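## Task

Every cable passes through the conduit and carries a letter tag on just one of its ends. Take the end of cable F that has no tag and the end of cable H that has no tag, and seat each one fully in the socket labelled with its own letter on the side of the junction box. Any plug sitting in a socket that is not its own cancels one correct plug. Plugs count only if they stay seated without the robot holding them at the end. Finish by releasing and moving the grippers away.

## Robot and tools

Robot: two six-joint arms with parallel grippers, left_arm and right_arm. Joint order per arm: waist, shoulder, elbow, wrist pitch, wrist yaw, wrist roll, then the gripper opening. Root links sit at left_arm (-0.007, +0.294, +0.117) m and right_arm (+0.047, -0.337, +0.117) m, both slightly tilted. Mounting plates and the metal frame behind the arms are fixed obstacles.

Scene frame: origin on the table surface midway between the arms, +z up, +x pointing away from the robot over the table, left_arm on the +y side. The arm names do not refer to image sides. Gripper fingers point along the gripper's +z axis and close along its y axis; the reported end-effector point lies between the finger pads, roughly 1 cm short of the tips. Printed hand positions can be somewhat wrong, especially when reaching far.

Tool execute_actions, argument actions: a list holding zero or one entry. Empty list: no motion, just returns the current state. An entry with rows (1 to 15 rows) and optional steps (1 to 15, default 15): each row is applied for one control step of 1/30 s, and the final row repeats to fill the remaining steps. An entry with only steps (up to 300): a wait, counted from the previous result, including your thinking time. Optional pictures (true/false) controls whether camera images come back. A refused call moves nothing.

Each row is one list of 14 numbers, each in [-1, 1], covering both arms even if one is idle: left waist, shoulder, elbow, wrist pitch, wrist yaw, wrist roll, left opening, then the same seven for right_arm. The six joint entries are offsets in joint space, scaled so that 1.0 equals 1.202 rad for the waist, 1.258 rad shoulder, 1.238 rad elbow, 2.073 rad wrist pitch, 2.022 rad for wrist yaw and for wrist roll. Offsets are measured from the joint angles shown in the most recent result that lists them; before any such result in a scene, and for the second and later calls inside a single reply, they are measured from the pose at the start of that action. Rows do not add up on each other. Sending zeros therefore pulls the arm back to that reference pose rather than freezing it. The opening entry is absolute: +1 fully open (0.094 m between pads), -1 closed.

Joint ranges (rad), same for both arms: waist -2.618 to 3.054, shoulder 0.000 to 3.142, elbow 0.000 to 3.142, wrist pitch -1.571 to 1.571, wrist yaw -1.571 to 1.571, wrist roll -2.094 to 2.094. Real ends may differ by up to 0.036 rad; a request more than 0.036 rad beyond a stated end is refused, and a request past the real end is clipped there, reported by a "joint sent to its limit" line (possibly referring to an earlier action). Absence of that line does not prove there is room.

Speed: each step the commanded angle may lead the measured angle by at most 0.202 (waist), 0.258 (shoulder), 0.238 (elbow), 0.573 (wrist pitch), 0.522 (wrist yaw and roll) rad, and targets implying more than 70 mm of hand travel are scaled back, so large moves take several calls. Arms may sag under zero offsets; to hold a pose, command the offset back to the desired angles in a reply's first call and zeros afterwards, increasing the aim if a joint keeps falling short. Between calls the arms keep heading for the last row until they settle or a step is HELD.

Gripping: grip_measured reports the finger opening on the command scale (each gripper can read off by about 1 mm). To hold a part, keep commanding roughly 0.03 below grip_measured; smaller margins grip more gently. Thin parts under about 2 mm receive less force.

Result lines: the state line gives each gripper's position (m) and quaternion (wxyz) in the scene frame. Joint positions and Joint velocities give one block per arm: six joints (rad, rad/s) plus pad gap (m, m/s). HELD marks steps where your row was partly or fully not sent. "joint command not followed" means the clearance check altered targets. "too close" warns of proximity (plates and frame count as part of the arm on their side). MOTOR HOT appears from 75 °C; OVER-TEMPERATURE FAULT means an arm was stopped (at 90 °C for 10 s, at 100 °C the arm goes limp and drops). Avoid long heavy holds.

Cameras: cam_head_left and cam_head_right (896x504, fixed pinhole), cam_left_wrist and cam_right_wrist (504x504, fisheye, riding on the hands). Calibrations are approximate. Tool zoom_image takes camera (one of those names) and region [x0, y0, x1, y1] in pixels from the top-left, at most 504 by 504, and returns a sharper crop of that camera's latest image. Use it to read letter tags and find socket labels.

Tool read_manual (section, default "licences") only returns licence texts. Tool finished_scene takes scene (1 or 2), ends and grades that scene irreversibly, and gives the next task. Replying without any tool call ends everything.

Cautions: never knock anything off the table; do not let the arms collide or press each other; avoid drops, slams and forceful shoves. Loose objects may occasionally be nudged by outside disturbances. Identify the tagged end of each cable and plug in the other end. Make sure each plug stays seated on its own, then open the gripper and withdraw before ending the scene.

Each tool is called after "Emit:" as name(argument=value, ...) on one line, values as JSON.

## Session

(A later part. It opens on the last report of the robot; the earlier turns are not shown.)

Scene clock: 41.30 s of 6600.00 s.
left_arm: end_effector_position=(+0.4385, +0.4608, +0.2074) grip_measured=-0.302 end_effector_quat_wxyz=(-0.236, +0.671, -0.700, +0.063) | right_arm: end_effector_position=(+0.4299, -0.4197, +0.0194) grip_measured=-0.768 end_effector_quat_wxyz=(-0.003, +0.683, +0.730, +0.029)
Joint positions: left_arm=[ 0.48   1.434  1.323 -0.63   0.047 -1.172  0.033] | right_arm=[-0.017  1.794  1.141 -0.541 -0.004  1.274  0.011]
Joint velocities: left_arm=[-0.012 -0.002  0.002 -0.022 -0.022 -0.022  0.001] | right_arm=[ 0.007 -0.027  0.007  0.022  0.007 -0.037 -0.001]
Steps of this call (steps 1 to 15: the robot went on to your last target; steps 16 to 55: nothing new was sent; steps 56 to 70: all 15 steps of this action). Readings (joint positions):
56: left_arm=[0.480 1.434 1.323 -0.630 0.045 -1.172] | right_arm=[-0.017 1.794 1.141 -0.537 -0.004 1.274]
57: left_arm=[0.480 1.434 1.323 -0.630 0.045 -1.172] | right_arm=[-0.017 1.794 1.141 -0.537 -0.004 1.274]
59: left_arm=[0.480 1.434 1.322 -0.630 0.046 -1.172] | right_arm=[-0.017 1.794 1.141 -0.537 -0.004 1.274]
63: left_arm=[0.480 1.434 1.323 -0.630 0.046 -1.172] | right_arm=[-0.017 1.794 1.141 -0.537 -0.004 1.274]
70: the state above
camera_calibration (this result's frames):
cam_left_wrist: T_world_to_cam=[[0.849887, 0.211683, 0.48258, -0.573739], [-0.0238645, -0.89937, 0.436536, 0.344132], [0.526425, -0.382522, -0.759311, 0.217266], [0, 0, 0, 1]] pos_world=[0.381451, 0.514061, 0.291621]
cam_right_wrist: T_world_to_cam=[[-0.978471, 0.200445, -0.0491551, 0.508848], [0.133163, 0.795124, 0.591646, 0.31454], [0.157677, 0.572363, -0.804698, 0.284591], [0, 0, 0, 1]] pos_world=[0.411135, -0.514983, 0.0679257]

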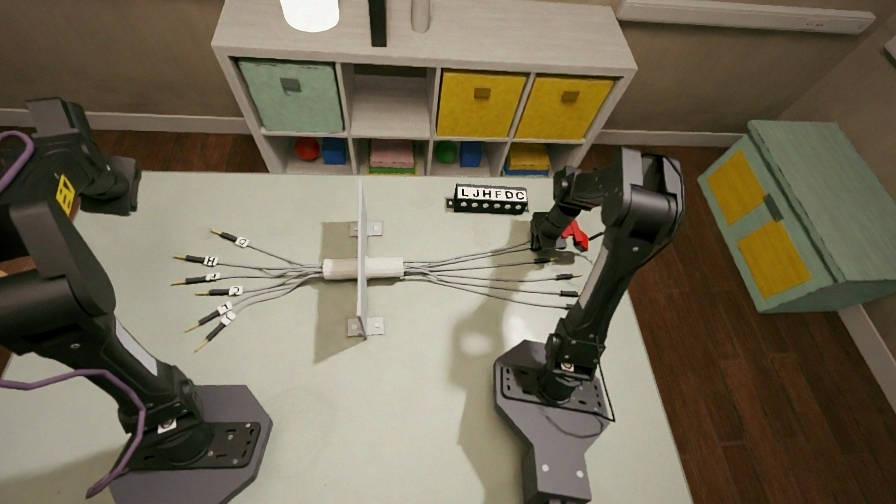

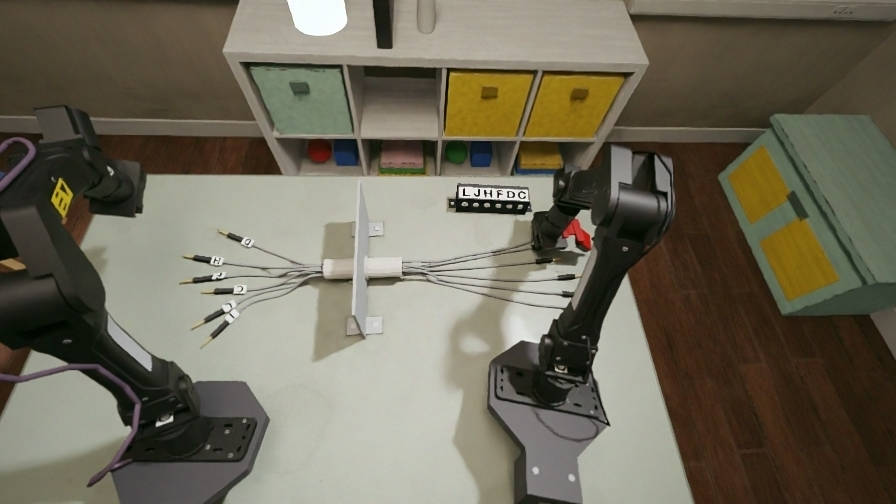

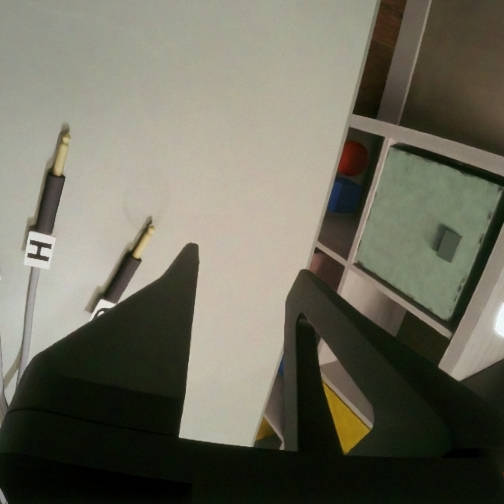

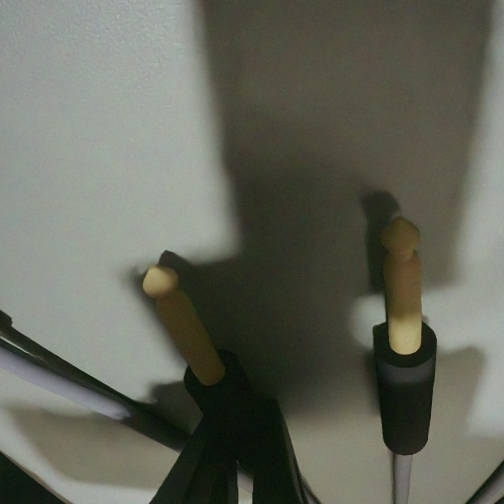

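Emit:
execute_actions(actions=[{"rows":[[0,-0.0,0,0,0,0,-0.3,0,-0.03,0.01,-0.02,0,0,-0.82],[0,0,0,0,0,0,-0.3,0,-0.06,0.03,-0.04,0,0,-0.82],[0,0,0,0,0,0,-0.3,0,-0.09,0.05,-0.07,0,-0.05,-0.82],[0,0,0,0,0,0,-0.3,0.02,-0.11,0.07,-0.09,0,-0.1,-0.82],[0,0,0,0,0,0,-0.3,0.04,-0.11,0.09,-0.11,0,-0.15,-0.82],[0,0,0,0,0,0,-0.3,0.06,-0.1,0.11,-0.11,0,-0.2,-0.82],[0,0,0,0,0,0,-0.3,0.08,-0.09,0.121,-0.11,0,-0.25,-0.82],[0,0,0,0,0,0,-0.3,0.1,-0.08,0.121,-0.11,0,-0.3,-0.82],[0,0,0,0,0,0,-0.3,0.12,-0.07,0.121,-0.11,0,-0.35,-0.82],[0,0,0,0,0,0,-0.3,0.14,-0.06,0.121,-0.11,0,-0.4,-0.82],[0,0,0,0,0,0,-0.3,0.16,-0.06,0.121,-0.11,0,-0.45,-0.82],[0,0,0,0,0,0,-0.3,0.18,-0.06,0.121,-0.11,0,-0.5,-0.82],[0,0,0,0,0,0,-0.3,0.2,-0.06,0.121,-0.11,0,-0.55,-0.82],[0,0,0,0,0,0,-0.3,0.224,-0.06,0.121,-0.11,0,-0.618,-0.82]],"steps":15}], pictures=false)

Emit:
execute_actions(actions=[{"steps":15}])

Scene clock: 45.40 s of 6600.00 s.
left_arm: end_effector_position=(+0.4386, +0.4605, +0.2074) grip_measured=-0.302 end_effector_quat_wxyz=(-0.236, +0.671, -0.700, +0.064) | right_arm: end_effector_position=(+0.4625, -0.3353, +0.0836) grip_measured=-0.768 end_effector_quat_wxyz=(+0.026, +0.196, +0.978, +0.070)
Joint positions: left_arm=[ 0.48   1.434  1.323 -0.63   0.049 -1.172  0.033] | right_arm=[ 0.216  1.71   1.278 -0.729  0.     0.383  0.011]
Joint velocities: left_arm=[-0.002 -0.022 -0.007  0.037 -0.007  0.022  0.   ] | right_arm=[ 0.672  0.042 -0.002 -0.198 -0.125 -2.381  0.   ]
Steps of this call (steps 1 to 15: the robot went on to your last target; steps 16 to 90: nothing new was sent; then 0.60 s passed at rest; steps 91 to 105: all 15 steps of this action). Readings (joint positions):
91: left_arm=[0.480 1.434 1.322 -0.630 0.047 -1.172] | right_arm=[-0.017 1.794 1.141 -0.543 -0.004 1.274]
92: left_arm=[0.480 1.434 1.323 -0.630 0.047 -1.172] | right_arm=[-0.017 1.791 1.142 -0.549 -0.004 1.274]
94: left_arm=[0.480 1.434 1.322 -0.630 0.048 -1.172] | right_arm=[-0.017 1.766 1.152 -0.602 -0.004 1.232]
98: left_arm=[0.480 1.434 1.322 -0.630 0.049 -1.172] | right_arm=[0.031 1.708 1.240 -0.705 0.000 0.996]
105: the state above

Scene clock: 45.90 s of 6600.00 s.
left_arm: end_effector_position=(+0.4386, +0.4605, +0.2074) grip_measured=-0.302 end_effector_quat_wxyz=(-0.236, +0.671, -0.700, +0.064) | right_arm: end_effector_position=(+0.4562, -0.3196, +0.0844) grip_measured=-0.768 end_effector_quat_wxyz=(+0.025, +0.011, +0.997, +0.072)
Joint positions: left_arm=[ 0.48   1.434  1.323 -0.63   0.049 -1.172  0.033] | right_arm=[ 0.254  1.712  1.278 -0.752 -0.003  0.046  0.011]
Joint velocities: left_arm=[ 0.007 -0.007 -0.017  0.022 -0.037  0.066  0.   ] | right_arm=[ 0.012  0.002 -0.012 -0.037 -0.037 -0.125 -0.   ]
Steps of this call (steps 1 to 15: the robot went on to your last target). Readings (joint positions):
1: left_arm=[0.480 1.434 1.322 -0.630 0.049 -1.172] | right_arm=[0.235 1.711 1.278 -0.733 -0.002 0.312]
2: left_arm=[0.480 1.434 1.322 -0.630 0.049 -1.172] | right_arm=[0.248 1.712 1.278 -0.737 -0.004 0.256]
4: left_arm=[0.480 1.434 1.323 -0.630 0.049 -1.172] | right_arm=[0.254 1.712 1.278 -0.743 -0.005 0.174]
8: left_arm=[0.480 1.434 1.323 -0.630 0.049 -1.172] | right_arm=[0.254 1.712 1.278 -0.749 -0.003 0.091]
15: the state above
camera_calibration (this result's frames):
cam_left_wrist: T_world_to_cam=[[0.849807, 0.211691, 0.482716, -0.573763], [-0.0249111, -0.898653, 0.437952, 0.343696], [0.526505, -0.3842, -0.758408, 0.217612], [0, 0, 0, 1]] pos_world=[0.381576, 0.51393, 0.291481]
cam_right_wrist: T_world_to_cam=[[-0.279912, -0.9438, -0.175758, -0.155992], [-0.832478, 0.147437, 0.534081, 0.431371], [-0.478153, 0.295811, -0.826962, 0.47906], [0, 0, 0, 1]] pos_world=[0.544506, -0.352537, 0.13836]

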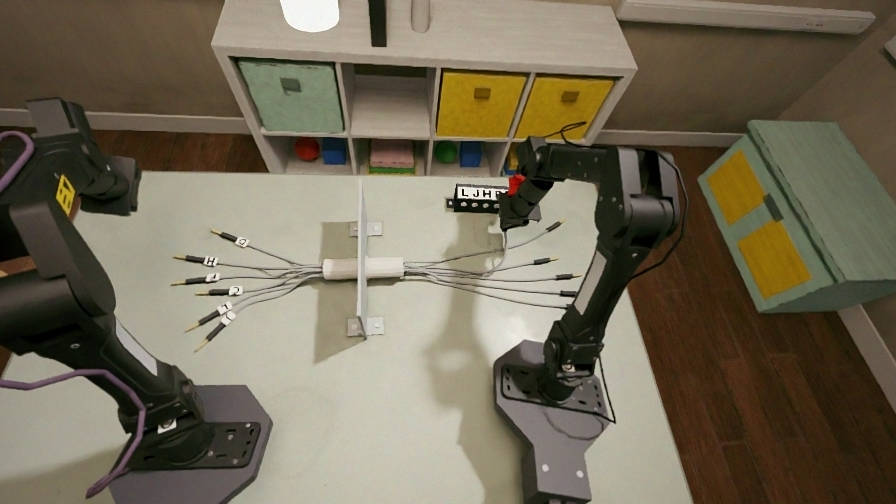

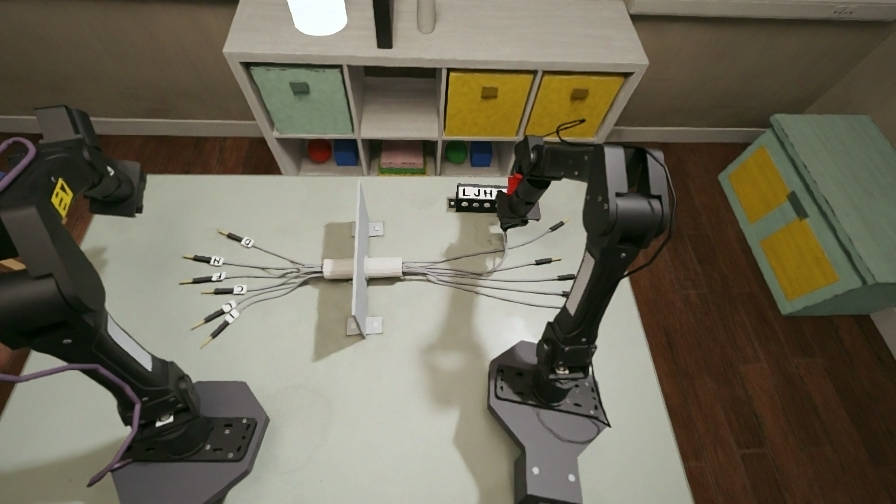

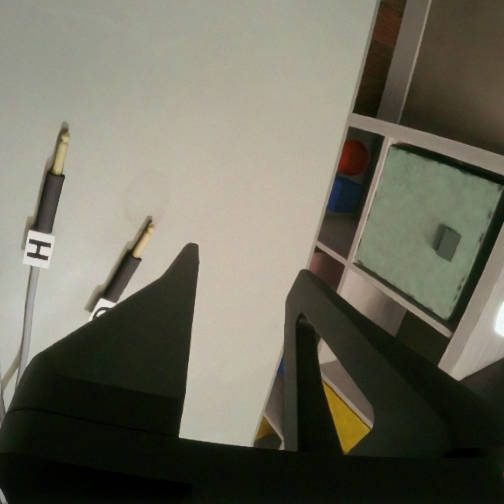

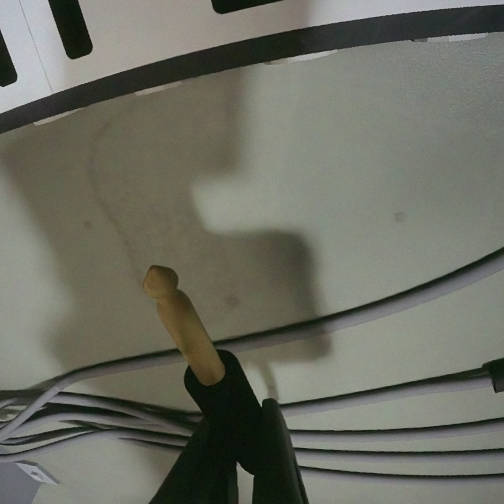

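Emit:
execute_actions(actions=[{"rows":[[0,0,0,0,0,0,-0.3,-0.01,0.01,-0.012,0.012,0,0.02,-0.82],[0,0,0,0,0,0,-0.3,-0.02,0.02,-0.022,0.022,0,0.04,-0.82],[0,0,0,0,0,0,-0.3,-0.02,0.028,-0.03,0.032,0,0.048,-0.82]],"steps":15}])

Scene clock: 54.83 s of 6600.00 s.
left_arm: end_effector_position=(+0.4388, +0.4601, +0.2074) grip_measured=-0.302 end_effector_quat_wxyz=(-0.235, +0.671, -0.700, +0.065) | right_arm: end_effector_position=(+0.4548, -0.3248, +0.0666) grip_measured=-0.768 end_effector_quat_wxyz=(+0.019, +0.061, +0.996, +0.069)
Joint positions: left_arm=[ 0.48   1.434  1.323 -0.63   0.051 -1.172  0.033] | right_arm=[ 0.236  1.746  1.254 -0.7   -0.001  0.129  0.011]
Joint velocities: left_arm=[-0.002 -0.002 -0.002  0.007  0.022 -0.051  0.001] | right_arm=[-0.002 -0.012 -0.012  0.037 -0.066 -0.022 -0.   ]
Steps of this call (steps 1 to 30: the robot went on to your last target; steps 31 to 90: nothing new was sent; then 5.43 s passed at rest; steps 91 to 105: all 15 steps of this action). Readings (joint positions):
91: left_arm=[0.480 1.434 1.323 -0.630 0.049 -1.172] | right_arm=[0.254 1.712 1.278 -0.752 -0.003 0.040]
92: left_arm=[0.480 1.434 1.323 -0.630 0.049 -1.172] | right_arm=[0.253 1.713 1.277 -0.747 -0.003 0.053]
94: left_arm=[0.480 1.434 1.323 -0.630 0.050 -1.172] | right_arm=[0.246 1.720 1.270 -0.726 -0.003 0.081]
98: left_arm=[0.480 1.434 1.323 -0.630 0.050 -1.172] | right_arm=[0.236 1.742 1.257 -0.708 -0.002 0.112]
105: the state above
camera_calibration (this result's frames):
cam_left_wrist: T_world_to_cam=[[0.849712, 0.211701, 0.48288, -0.573792], [-0.0261673, -0.897788, 0.439649, 0.343172], [0.526598, -0.386211, -0.757321, 0.218027], [0, 0, 0, 1]] pos_world=[0.381725, 0.513773, 0.291314]
cam_right_wrist: T_world_to_cam=[[-0.37465, -0.91228, -0.165478, -0.111759], [-0.802774, 0.22988, 0.55019, 0.452613], [-0.463887, 0.33897, -0.818479, 0.47216], [0, 0, 0, 1]] pos_world=[0.540504, -0.36605, 0.118937]

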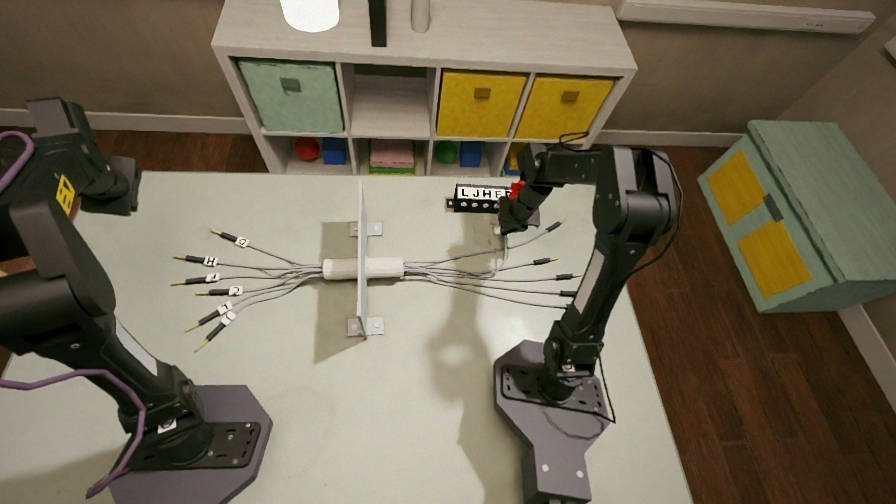

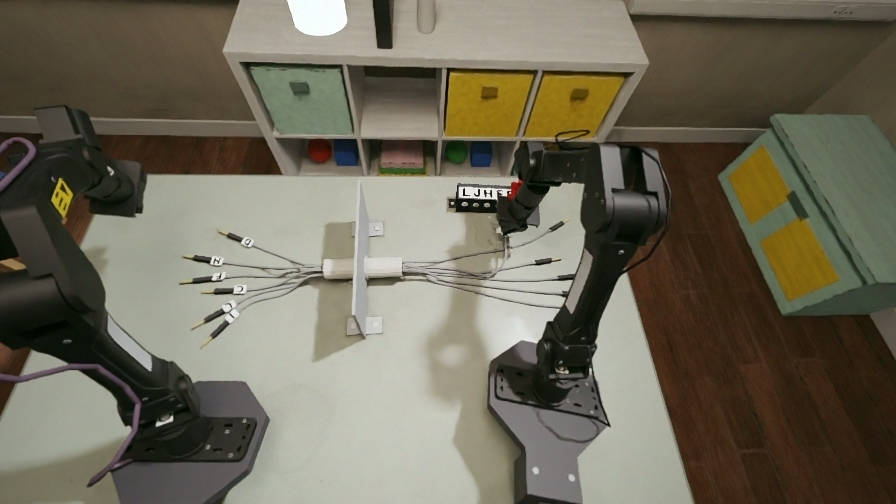

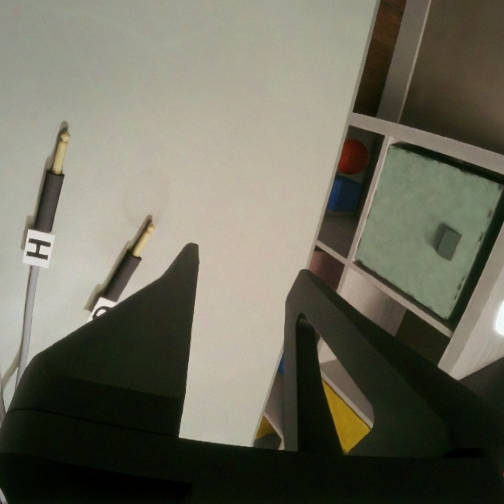

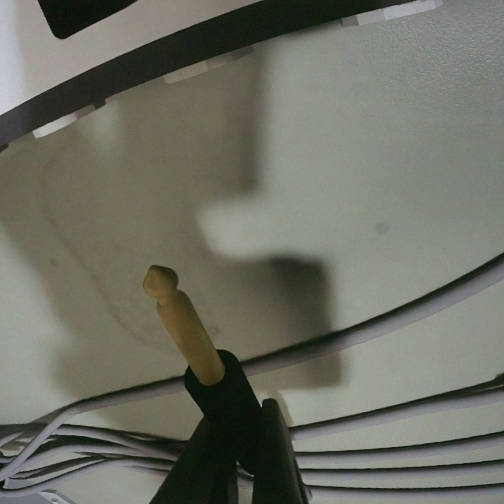

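Emit:
zoom_image(camera="cam_head_left", region=[440,170,560,250])

Region (440, 170, 560, 250) of cam_head_left's 896x504 image, scaled by 4.200, with more detail than that image has.

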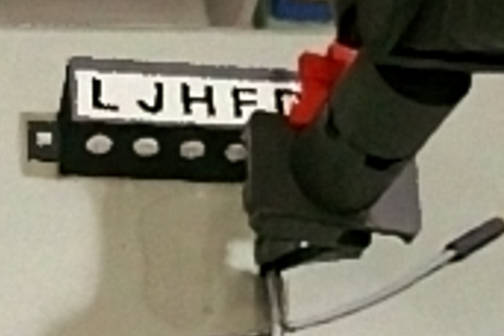

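Emit:
execute_actions(actions=[{"rows":[[0,0,0,0,0,0,-0.3,0,0.012,0,0.012,0,0,-0.82],[0,0,0,0,0,0,-0.3,0,0.02,0.015,0.008,0,0,-0.82],[0,0,0,0,0,0,-0.3,0,0.028,0.03,0.004,0,0,-0.82],[0,0,0,0,0,0,-0.3,0,0.036,0.045,0,0,0,-0.82],[0,0,0,0,0,0,-0.3,0,0.044,0.058,-0.004,0,0,-0.82],[0,0,0,0,0,0,-0.3,0,0.052,0.07,-0.008,0,0,-0.82],[0,0,0,0,0,0,-0.3,0,0.06,0.082,-0.012,0,0,-0.82],[0,0,0,0,0,0,-0.3,-0.005,0.068,0.094,-0.014,0,0,-0.82],[0,0,0,0,0,0,-0.3,-0.005,0.075,0.105,-0.015,0,0,-0.82]],"steps":15}])

Scene clock: 59.50 s of 6600.00 s.
left_arm: end_effector_position=(+0.4389, +0.4598, +0.2074) grip_measured=-0.302 end_effector_quat_wxyz=(-0.235, +0.671, -0.701, +0.066) | right_arm: end_effector_position=(+0.4761, -0.3231, +0.0558) grip_measured=-0.768 end_effector_quat_wxyz=(+0.018, +0.063, +0.995, +0.069)
Joint positions: left_arm=[ 0.48   1.434  1.323 -0.63   0.053 -1.172  0.033] | right_arm=[ 0.236  1.837  1.352 -0.709 -0.001  0.133  0.011]
Joint velocities: left_arm=[-0.012 -0.012 -0.017 -0.022 -0.037 -0.007  0.   ] | right_arm=[ 0.012  0.012 -0.007 -0.007 -0.037 -0.007  0.001]
Steps of this call (steps 1 to 15: the robot went on to your last target; steps 16 to 90: nothing new was sent; then 1.17 s passed at rest; steps 91 to 105: all 15 steps of this action). Readings (joint positions):
91: left_arm=[0.480 1.434 1.322 -0.630 0.051 -1.172] | right_arm=[0.236 1.746 1.254 -0.696 -0.001 0.133]
92: left_arm=[0.480 1.434 1.323 -0.630 0.051 -1.172] | right_arm=[0.236 1.748 1.254 -0.695 -0.001 0.133]
94: left_arm=[0.480 1.434 1.323 -0.630 0.052 -1.172] | right_arm=[0.236 1.758 1.260 -0.695 -0.001 0.133]
98: left_arm=[0.480 1.434 1.323 -0.630 0.052 -1.172] | right_arm=[0.236 1.808 1.311 -0.704 -0.001 0.133]
105: the state above
camera_calibration (this result's frames):
cam_left_wrist: T_world_to_cam=[[0.849632, 0.211711, 0.483016, -0.573817], [-0.0272142, -0.897064, 0.441062, 0.342734], [0.526674, -0.387885, -0.756413, 0.218372], [0, 0, 0, 1]] pos_world=[0.38185, 0.513641, 0.291174]
cam_right_wrist: T_world_to_cam=[[-0.378562, -0.910724, -0.165145, -0.101693], [-0.801108, 0.23303, 0.551292, 0.475427], [-0.463591, 0.340997, -0.817804, 0.473133], [0, 0, 0, 1]] pos_world=[0.561712, -0.36474, 0.108037]

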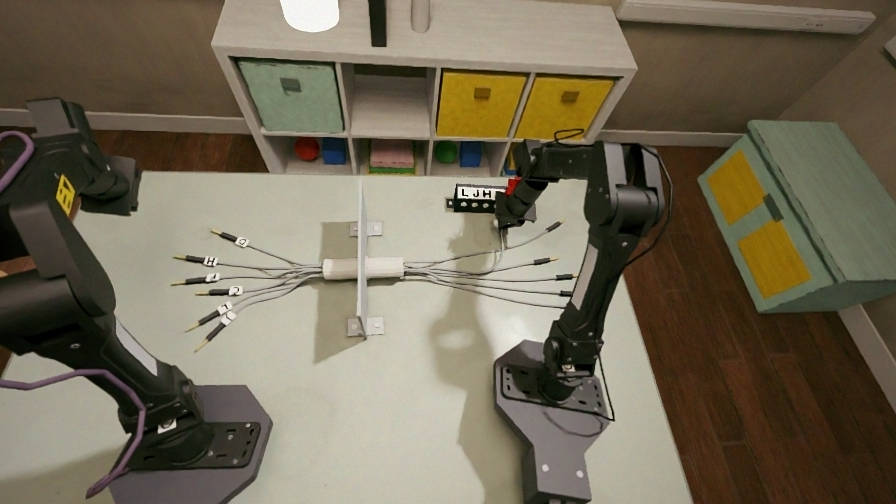

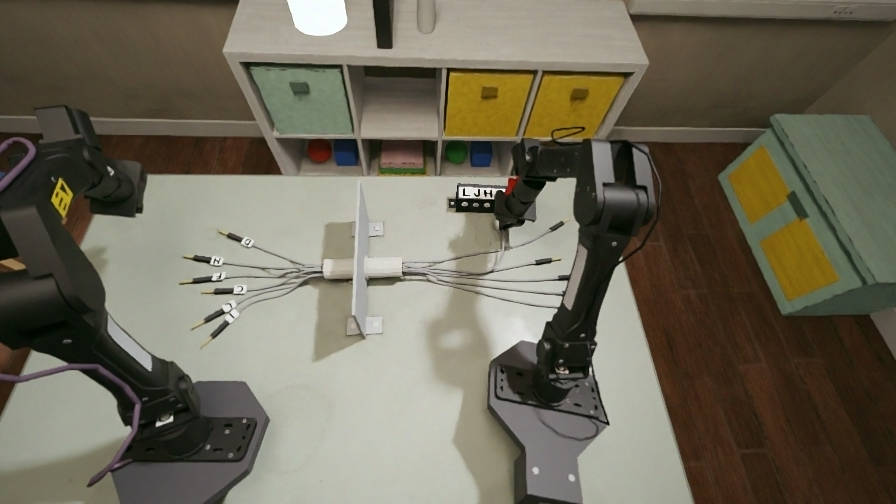

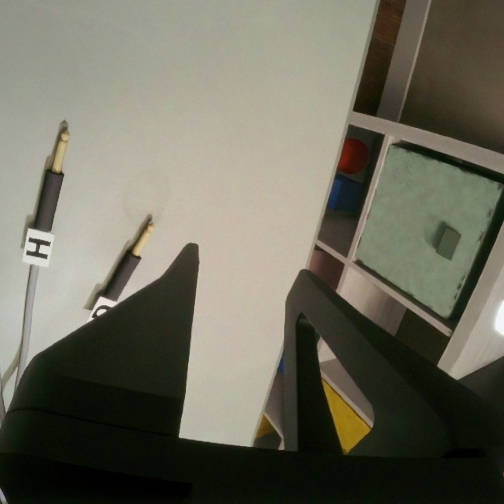

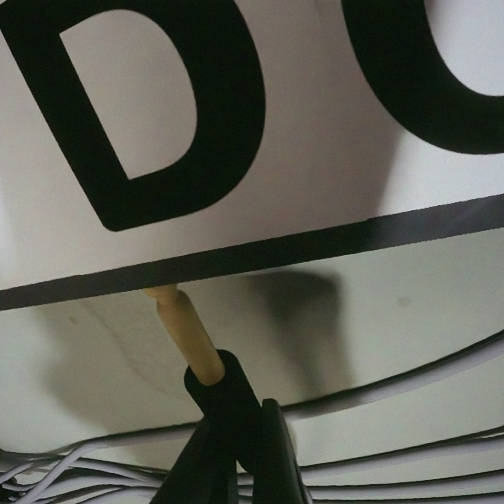

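Emit:
execute_actions(actions=[{"rows":[[0,0,0,0,0,0,-0.3,0,0,0.015,0,0,0,-0.82],[0,0,0,0,0,0,-0.3,0,0.006,0.027,-0.004,0,0,-0.82],[0,0,0,0,0,0,-0.3,-0.004,0.012,0.039,-0.008,0,0,-0.82],[0,0,0,0,0,0,-0.3,-0.006,0.018,0.051,-0.012,0,0,-0.82],[0,0,0,0,0,0,-0.3,-0.008,0.024,0.063,-0.016,0,0,-0.82],[0,0,0,0,0,0,-0.3,-0.01,0.03,0.075,-0.02,0,0,-0.82],[0,0,0,0,0,0,-0.3,-0.012,0.036,0.087,-0.024,0,0,-0.82],[0,0,0,0,0,0,-0.3,-0.012,0.042,0.098,-0.027,0,0,-0.82],[0,0,0,0,0,0,-0.3,-0.012,0.048,0.109,-0.03,0,0,-0.82]],"steps":15}])

Scene clock: 61.87 s of 6600.00 s.
left_arm: end_effector_position=(+0.4390, +0.4595, +0.2073) grip_measured=-0.302 end_effector_quat_wxyz=(-0.234, +0.670, -0.701, +0.066) | right_arm: end_effector_position=(+0.4829, -0.3244, +0.0538) grip_measured=-0.768 end_effector_quat_wxyz=(-0.003, +0.063, +0.996, +0.067)
Joint positions: left_arm=[ 0.48   1.434  1.323 -0.63   0.055 -1.172  0.033] | right_arm=[ 0.232  1.896  1.447 -0.787 -0.001  0.133  0.011]
Joint velocities: left_arm=[-0.002 -0.012  0.027 -0.081 -0.022  0.051 -0.   ] | right_arm=[-0.007 -0.002  0.017 -0.037  0.066 -0.066  0.   ]
Steps of this call (steps 1 to 15: the robot went on to your last target; steps 16 to 56: nothing new was sent; steps 57 to 71: all 15 steps of this action). Readings (joint positions):
57: left_arm=[0.480 1.434 1.322 -0.630 0.053 -1.172] | right_arm=[0.236 1.837 1.352 -0.715 -0.001 0.133]
58: left_arm=[0.480 1.434 1.323 -0.630 0.053 -1.172] | right_arm=[0.236 1.837 1.352 -0.715 -0.001 0.133]
60: left_arm=[0.480 1.434 1.323 -0.630 0.054 -1.172] | right_arm=[0.236 1.841 1.362 -0.720 -0.001 0.133]
64: left_arm=[0.480 1.434 1.323 -0.630 0.054 -1.172] | right_arm=[0.235 1.870 1.413 -0.752 -0.001 0.133]
71: the state above
camera_calibration (this result's frames):
cam_left_wrist: T_world_to_cam=[[0.849552, 0.21172, 0.483152, -0.573841], [-0.0282613, -0.896336, 0.442473, 0.342297], [0.526747, -0.389558, -0.755501, 0.218715], [0, 0, 0, 1]] pos_world=[0.381974, 0.513509, 0.291035]
cam_right_wrist: T_world_to_cam=[[-0.38333, -0.911754, -0.147525, -0.0996116], [-0.777484, 0.232316, 0.584421, 0.468927], [-0.498576, 0.338725, -0.797927, 0.490205], [0, 0, 0, 1]] pos_world=[0.570804, -0.365805, 0.102402]

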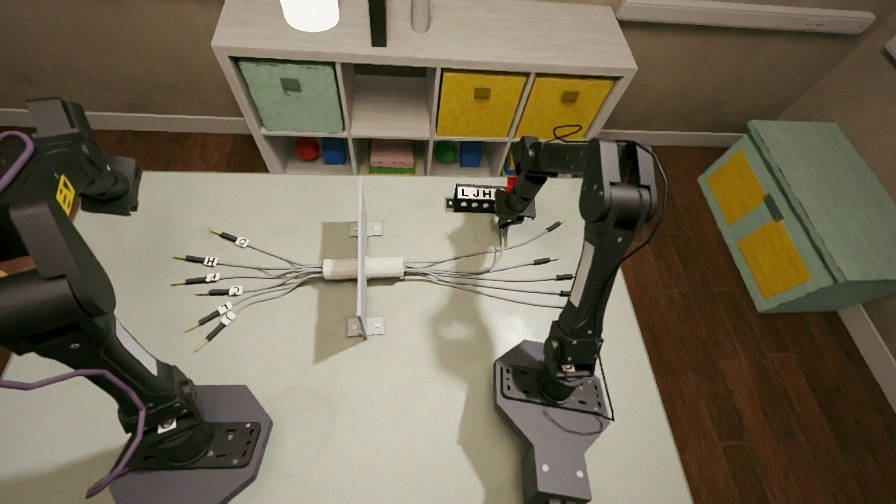

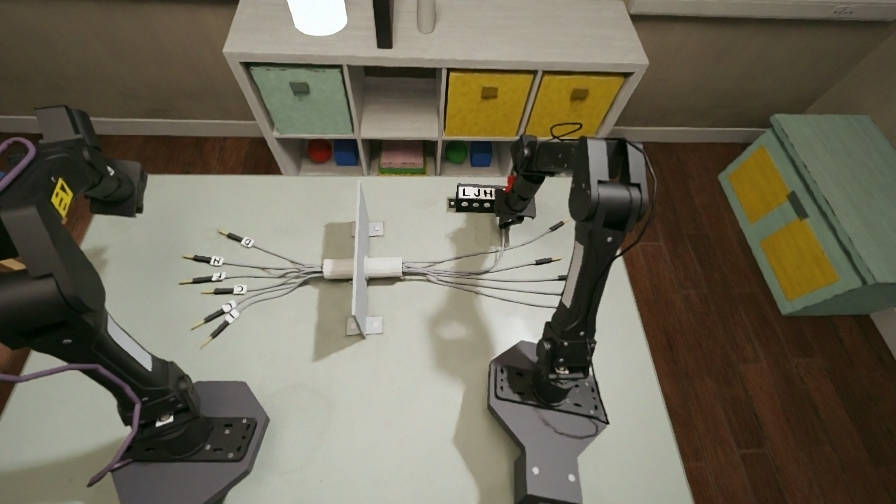

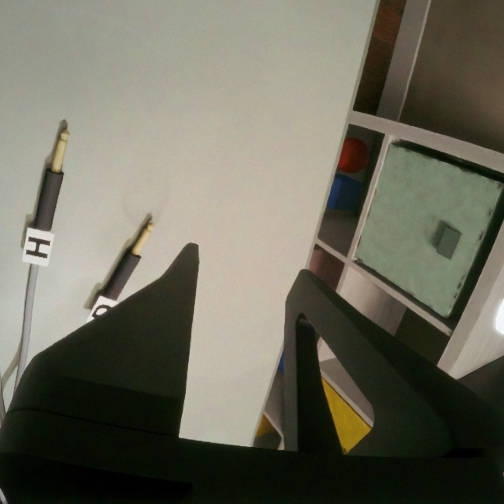

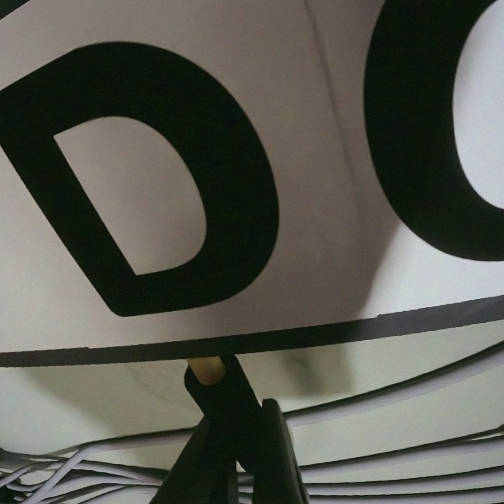

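Emit:
execute_actions(actions=[{"rows":[[0,0,0,0,0,0,-0.3,0,0,0.005,0.01,0,0,-0.82],[0,0,0,0,0,0,-0.3,0,0,0.005,0.018,0,0,-0.82],[0,0,0,0,0,0,-0.3,0,0,0.005,0.026,0,0,-0.82]],"steps":15}])

Scene clock: 63.70 s of 6600.00 s.
left_arm: end_effector_position=(+0.4391, +0.4593, +0.2073) grip_measured=-0.302 end_effector_quat_wxyz=(-0.234, +0.670, -0.701, +0.067) | right_arm: end_effector_position=(+0.4829, -0.3245, +0.0540) grip_measured=-0.768 end_effector_quat_wxyz=(-0.003, +0.063, +0.996, +0.067)
Joint positions: left_arm=[ 0.48   1.434  1.323 -0.63   0.056 -1.172  0.033] | right_arm=[ 0.232  1.896  1.448 -0.788 -0.001  0.133  0.011]
Joint velocities: left_arm=[-0.022 -0.002 -0.002 -0.007 -0.007 -0.007  0.   ] | right_arm=[-0.007 -0.017  0.007 -0.037 -0.022 -0.022  0.001]
Steps of this call (steps 1 to 15: the robot went on to your last target; steps 16 to 40: nothing new was sent; steps 41 to 55: all 15 steps of this action). Readings (joint positions):
41: left_arm=[0.480 1.434 1.323 -0.630 0.055 -1.172] | right_arm=[0.232 1.896 1.448 -0.789 -0.001 0.133]
42: left_arm=[0.480 1.434 1.323 -0.630 0.055 -1.172] | right_arm=[0.232 1.896 1.448 -0.789 -0.001 0.133]
44: left_arm=[0.480 1.434 1.323 -0.630 0.056 -1.172] | right_arm=[0.232 1.896 1.448 -0.788 -0.001 0.133]
48: left_arm=[0.480 1.434 1.323 -0.630 0.056 -1.172] | right_arm=[0.232 1.896 1.448 -0.788 -0.001 0.133]
55: the state above
camera_calibration (this result's frames):
cam_left_wrist: T_world_to_cam=[[0.849488, 0.211728, 0.483261, -0.573861], [-0.029099, -0.895752, 0.4436, 0.341946], [0.526804, -0.390896, -0.75477, 0.21899], [0, 0, 0, 1]] pos_world=[0.382073, 0.513403, 0.290924]
cam_right_wrist: T_world_to_cam=[[-0.383339, -0.911773, -0.147378, -0.0996153], [-0.777274, 0.232279, 0.584715, 0.468711], [-0.498894, 0.338697, -0.79774, 0.49048], [0, 0, 0, 1]] pos_world=[0.570828, -0.365823, 0.102532]

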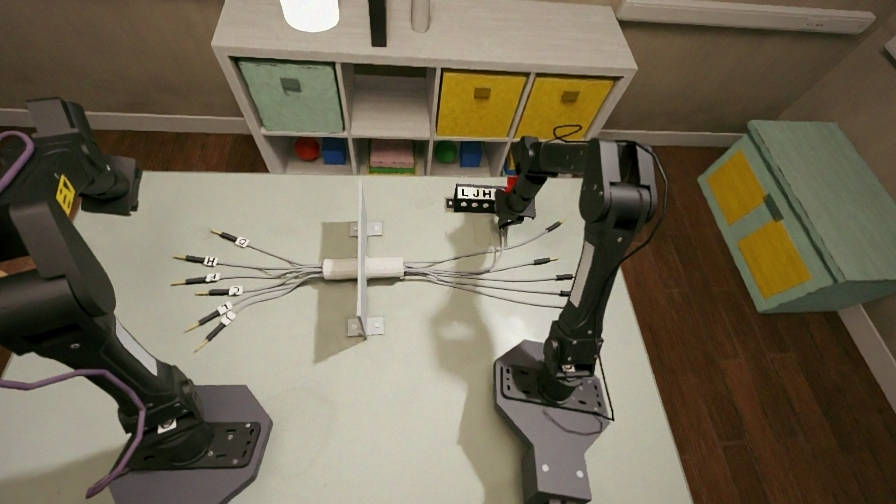

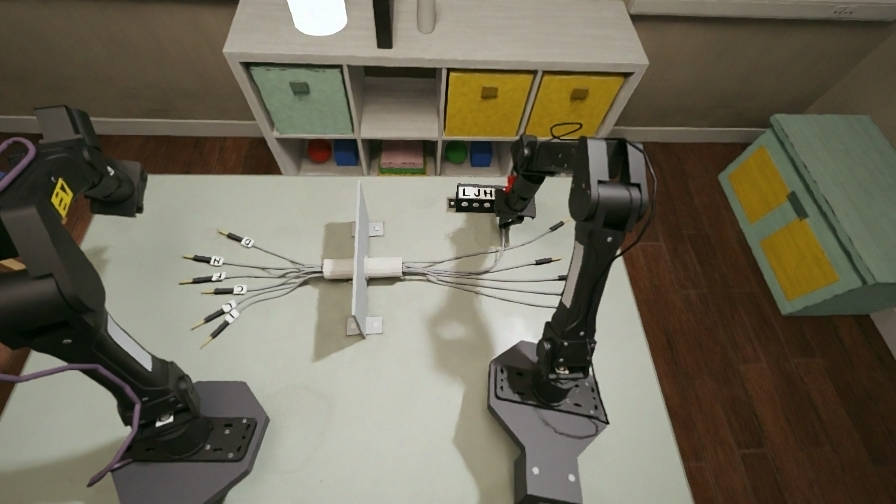

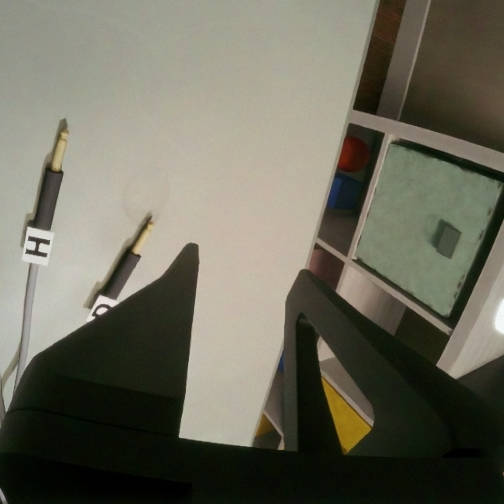

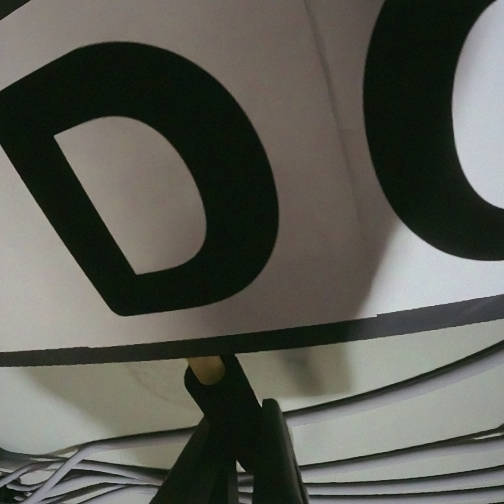

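Emit:
execute_actions(actions=[{"rows":[[0,0,0,0,0,0,-0.3,0,-0.02,-0.03,0,0,0,-0.82],[0,0,0,0,0,0,-0.3,0,-0.04,-0.05,0,0,0,-0.82],[0,0,0,0,0,0,-0.3,0,-0.06,-0.07,0.005,0,0,-0.82],[0,0,0,0,0,0,-0.3,0,-0.08,-0.09,0.01,0,0,-0.82],[0,0,0,0,0,0,-0.3,0,-0.1,-0.105,0.015,0,0,-0.82],[0,0,0,0,0,0,-0.3,0,-0.12,-0.12,0.02,0,0,-0.82],[0,0,0,0,0,0,-0.3,0.02,-0.146,-0.137,0.02,0,0,-0.82],[0,0,0,0,0,0,-0.3,0.05,-0.146,-0.137,0.02,0,-0.01,-0.82],[0,0,0,0,0,0,-0.3,0.08,-0.146,-0.137,0.02,0,-0.02,-0.82],[0,0,0,0,0,0,-0.3,0.11,-0.146,-0.137,0.02,0,-0.03,-0.82],[0,0,0,0,0,0,-0.3,0.14,-0.146,-0.137,0.02,0,-0.04,-0.82],[0,0,0,0,0,0,-0.3,0.17,-0.146,-0.137,0.02,0,-0.045,-0.82],[0,0,0,0,0,0,-0.3,0.2,-0.146,-0.137,0.02,0,-0.045,-0.82],[0,0,0,0,0,0,-0.3,0.24,-0.146,-0.137,0.02,0,-0.045,-0.82]],"steps":15}], pictures=false)

Emit:
execute_actions(actions=[{"steps":12}])

Scene clock: 71.70 s of 6600.00 s.
left_arm: end_effector_position=(+0.4391, +0.4589, +0.2072) grip_measured=-0.302 end_effector_quat_wxyz=(-0.234, +0.670, -0.701, +0.068) | right_arm: end_effector_position=(+0.4476, -0.2418, +0.0922) grip_measured=-0.768 end_effector_quat_wxyz=(+0.024, -0.070, +0.992, +0.099)
Joint positions: left_arm=[ 0.48   1.434  1.322 -0.63   0.058 -1.172  0.033] | right_arm=[ 0.457  1.736  1.289 -0.751  0.012  0.075  0.011]
Joint velocities: left_arm=[ 0.012  0.007 -0.007 -0.037 -0.007 -0.037 -0.   ] | right_arm=[ 1.189 -0.002 -0.002  0.037 -0.139 -0.168 -0.001]
Steps of this call (steps 1 to 15: the robot went on to your last target; steps 16 to 90: nothing new was sent; then 4.50 s passed at rest; steps 91 to 105: all 15 steps of this action). Readings (joint positions):
91: left_arm=[0.480 1.434 1.322 -0.630 0.057 -1.172] | right_arm=[0.232 1.896 1.444 -0.787 -0.001 0.133]
92: left_arm=[0.480 1.434 1.323 -0.630 0.057 -1.172] | right_arm=[0.232 1.893 1.436 -0.783 -0.001 0.133]
94: left_arm=[0.480 1.434 1.322 -0.630 0.057 -1.172] | right_arm=[0.232 1.873 1.396 -0.773 -0.001 0.133]
98: left_arm=[0.480 1.434 1.323 -0.630 0.058 -1.172] | right_arm=[0.236 1.790 1.302 -0.771 0.001 0.132]
105: the state above

Scene clock: 72.10 s of 6600.00 s.
left_arm: end_effector_position=(+0.4391, +0.4589, +0.2072) grip_measured=-0.302 end_effector_quat_wxyz=(-0.234, +0.670, -0.701, +0.068) | right_arm: end_effector_position=(+0.4402, -0.2139, +0.0983) grip_measured=-0.768 end_effector_quat_wxyz=(+0.026, -0.113, +0.986, +0.117)
Joint positions: left_arm=[ 0.48   1.434  1.322 -0.63   0.058 -1.172  0.033] | right_arm=[ 0.525  1.736  1.289 -0.751 -0.001  0.053  0.011]
Joint velocities: left_arm=[-0.002  0.002 -0.012 -0.051 -0.007  0.081  0.   ] | right_arm=[-0.012 -0.017 -0.012 -0.051  0.051 -0.007 -0.001]
Steps of this call (steps 1 to 12: the robot went on to your last target). Readings (joint positions):
1: left_arm=[0.480 1.434 1.323 -0.630 0.058 -1.172] | right_arm=[0.493 1.736 1.289 -0.751 0.007 0.070]
2: left_arm=[0.480 1.434 1.323 -0.630 0.058 -1.172] | right_arm=[0.519 1.736 1.289 -0.751 0.002 0.065]
4: left_arm=[0.480 1.434 1.323 -0.630 0.058 -1.172] | right_arm=[0.536 1.736 1.289 -0.751 -0.005 0.059]
8: left_arm=[0.480 1.434 1.323 -0.630 0.058 -1.172] | right_arm=[0.527 1.736 1.289 -0.751 -0.002 0.055]
12: the state above
camera_calibration (this result's frames):
cam_left_wrist: T_world_to_cam=[[0.849569, 0.211844, 0.483069, -0.573778], [-0.0299528, -0.894955, 0.445149, 0.341398], [0.526627, -0.392654, -0.753981, 0.219447], [0, 0, 0, 1]] pos_world=[0.382123, 0.513254, 0.29066]
cam_right_wrist: T_world_to_cam=[[-0.0355081, -0.964897, -0.260218, -0.162063], [-0.848651, -0.108393, 0.517728, 0.34903], [-0.52776, 0.239217, -0.815012, 0.460256], [0, 0, 0, 1]] pos_world=[0.533355, -0.228643, 0.15224]

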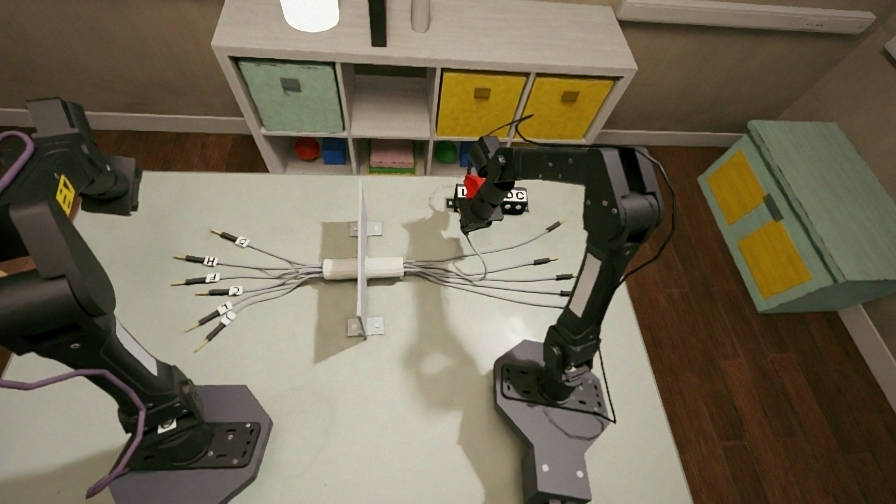

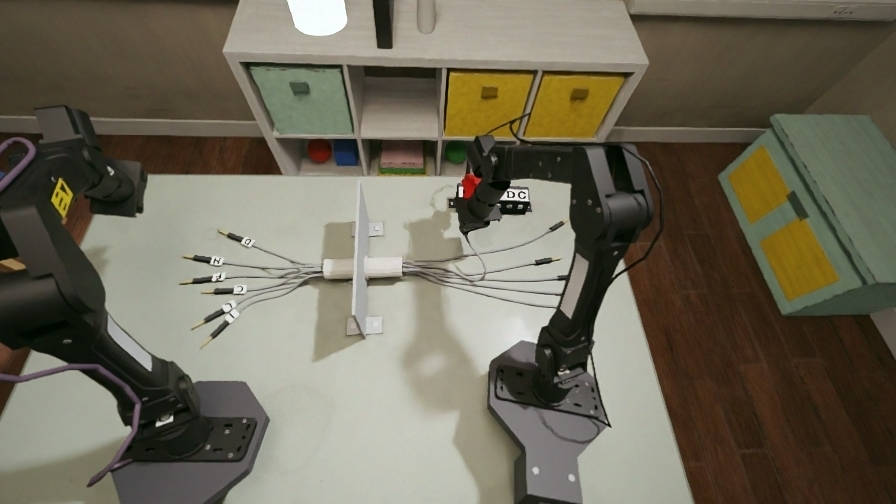

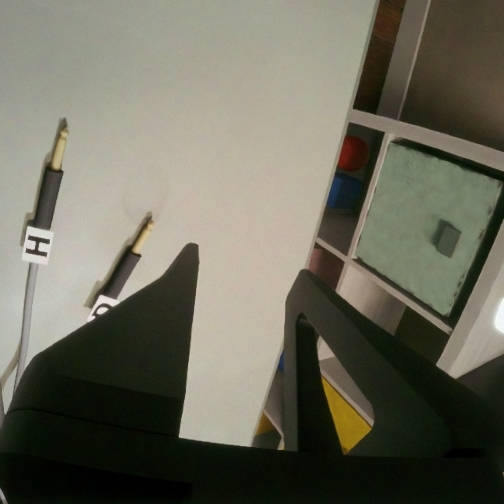

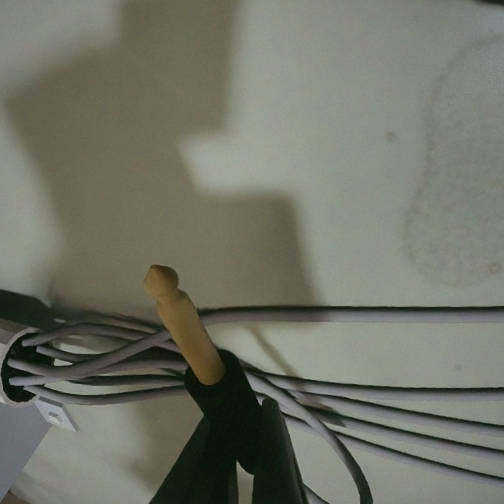

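Emit:
execute_actions(actions=[{"rows":[[0,0,0,0,0,0,-0.3,0.04,0,0.02,0,0,0,-0.82],[0,0,0,0,0,0,-0.3,0.08,0.02,0.05,0,0,0,-0.82],[0,0,0,0,0,0,-0.3,0.116,0.05,0.08,0,0,0,-0.82],[0,0,0,0,0,0,-0.3,0.116,0.08,0.11,0,0,0,-0.82],[0,0,0,0,0,0,-0.3,0.116,0.11,0.14,0,0,0,-0.82],[0,0,0,0,0,0,-0.3,0.116,0.14,0.17,-0.005,0,0,-0.82],[0,0,0,0,0,0,-0.3,0.116,0.17,0.2,-0.005,0,0,-0.82],[0,0,0,0,0,0,-0.3,0.116,0.2,0.23,-0.01,0,0,-0.82],[0,0,0,0,0,0,-0.3,0.116,0.23,0.26,-0.01,0,0,-0.82],[0,0,0,0,0,0,-0.3,0.116,0.26,0.285,-0.013,0,0,-0.82],[0,0,0,0,0,0,-0.3,0.116,0.29,0.305,-0.013,0,0,-0.82],[0,0,0,0,0,0,-0.3,0.116,0.31,0.305,-0.013,0,0,-0.82]],"steps":15}], pictures=false)

Emit:
execute_actions(actions=[{"steps":10}])

Scene clock: 76.07 s of 6600.00 s.
left_arm: end_effector_position=(+0.4393, +0.4586, +0.2073) grip_measured=-0.302 end_effector_quat_wxyz=(-0.233, +0.670, -0.701, +0.069) | right_arm: end_effector_position=(+0.4766, -0.1188, +0.0455) grip_measured=-0.768 end_effector_quat_wxyz=(+0.010, -0.181, +0.974, +0.134)
Joint positions: left_arm=[ 0.48   1.434  1.323 -0.63   0.06  -1.172  0.033] | right_arm=[ 0.665  2.125  1.639 -0.752  0.002  0.051  0.011]
Joint velocities: left_arm=[-0.007 -0.012 -0.022  0.022 -0.022 -0.022  0.   ] | right_arm=[-0.022  0.462 -0.002 -0.183  0.007  0.022 -0.001]
Steps of this call (steps 1 to 30: the robot went on to your last target; steps 31 to 90: nothing new was sent; then 0.47 s passed at rest; steps 91 to 105: all 15 steps of this action). Readings (joint positions):
91: left_arm=[0.480 1.434 1.323 -0.630 0.058 -1.172] | right_arm=[0.528 1.736 1.289 -0.751 0.001 0.051]
92: left_arm=[0.480 1.434 1.323 -0.630 0.059 -1.172] | right_arm=[0.536 1.738 1.293 -0.754 0.006 0.051]
94: left_arm=[0.480 1.434 1.323 -0.630 0.059 -1.172] | right_arm=[0.580 1.766 1.334 -0.766 0.014 0.051]
98: left_arm=[0.480 1.434 1.323 -0.630 0.060 -1.172] | right_arm=[0.661 1.901 1.489 -0.763 0.004 0.051]
105: the state above

Scene clock: 76.40 s of 6600.00 s.
left_arm: end_effector_position=(+0.4393, +0.4586, +0.2073) grip_measured=-0.302 end_effector_quat_wxyz=(-0.233, +0.670, -0.701, +0.069) | right_arm: end_effector_position=(+0.4680, -0.1197, +0.0350) grip_measured=-0.768 end_effector_quat_wxyz=(-0.009, -0.184, +0.974, +0.129)
Joint positions: left_arm=[ 0.48   1.434  1.323 -0.63   0.06  -1.172  0.033] | right_arm=[ 0.665  2.15   1.639 -0.766  0.002  0.051  0.011]
Joint velocities: left_arm=[ 0.027 -0.017  0.007  0.037  0.051  0.007 -0.   ] | right_arm=[ 0.017 -0.007 -0.027  0.095  0.007  0.007  0.001]
Steps of this call (steps 1 to 10: the robot went on to your last target). Readings (joint positions):
1: left_arm=[0.480 1.434 1.323 -0.630 0.060 -1.172] | right_arm=[0.665 2.139 1.639 -0.757 0.002 0.051]
2: left_arm=[0.480 1.434 1.323 -0.630 0.060 -1.172] | right_arm=[0.665 2.147 1.639 -0.761 0.002 0.051]
4: left_arm=[0.480 1.434 1.323 -0.630 0.060 -1.172] | right_arm=[0.665 2.150 1.639 -0.766 0.002 0.051]
8: left_arm=[0.480 1.434 1.323 -0.630 0.060 -1.172] | right_arm=[0.665 2.150 1.639 -0.766 0.002 0.051]
10: the state above
camera_calibration (this result's frames):
cam_left_wrist: T_world_to_cam=[[0.849329, 0.211747, 0.483533, -0.57391], [-0.0311937, -0.894283, 0.446414, 0.341067], [0.526942, -0.394235, -0.752935, 0.219674], [0, 0, 0, 1]] pos_world=[0.382322, 0.513137, 0.290647]
cam_right_wrist: T_world_to_cam=[[0.0953494, -0.956129, -0.276995, -0.146233], [-0.792736, -0.241232, 0.559801, 0.372094], [-0.602061, 0.166207, -0.780959, 0.425607], [0, 0, 0, 1]] pos_world=[0.565158, -0.120796, 0.0835775]

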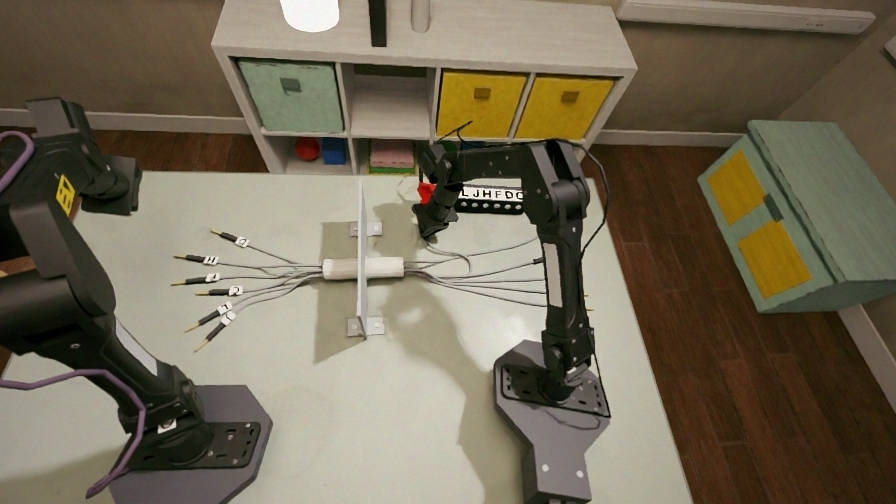

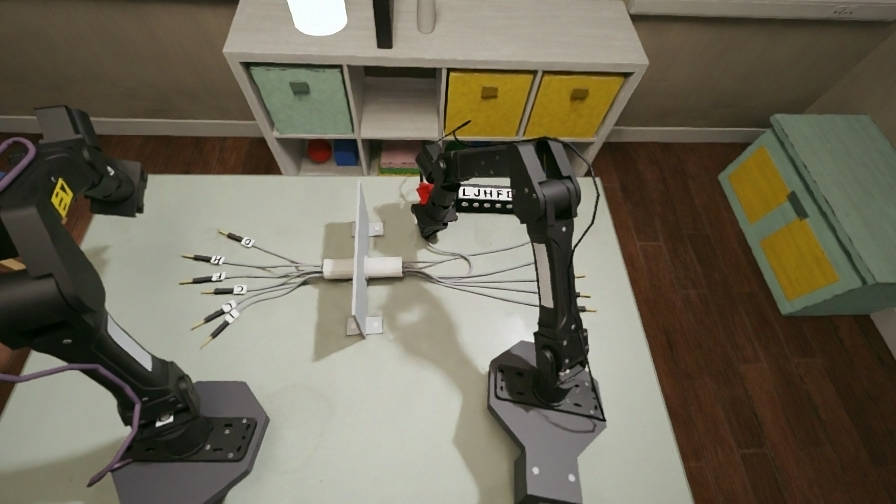

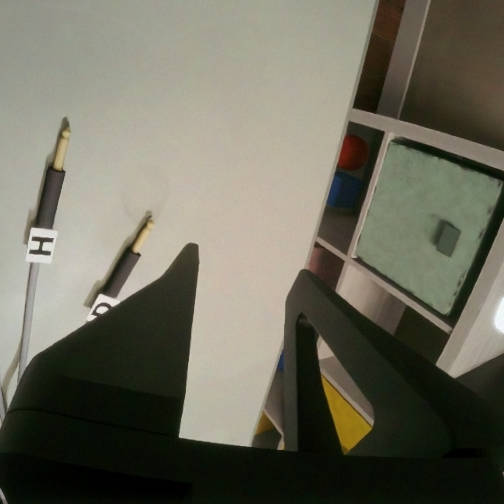

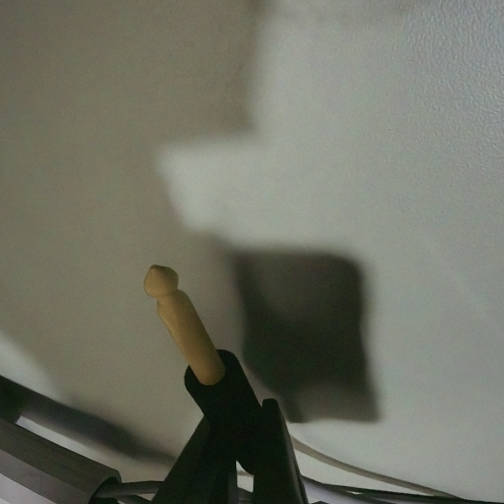

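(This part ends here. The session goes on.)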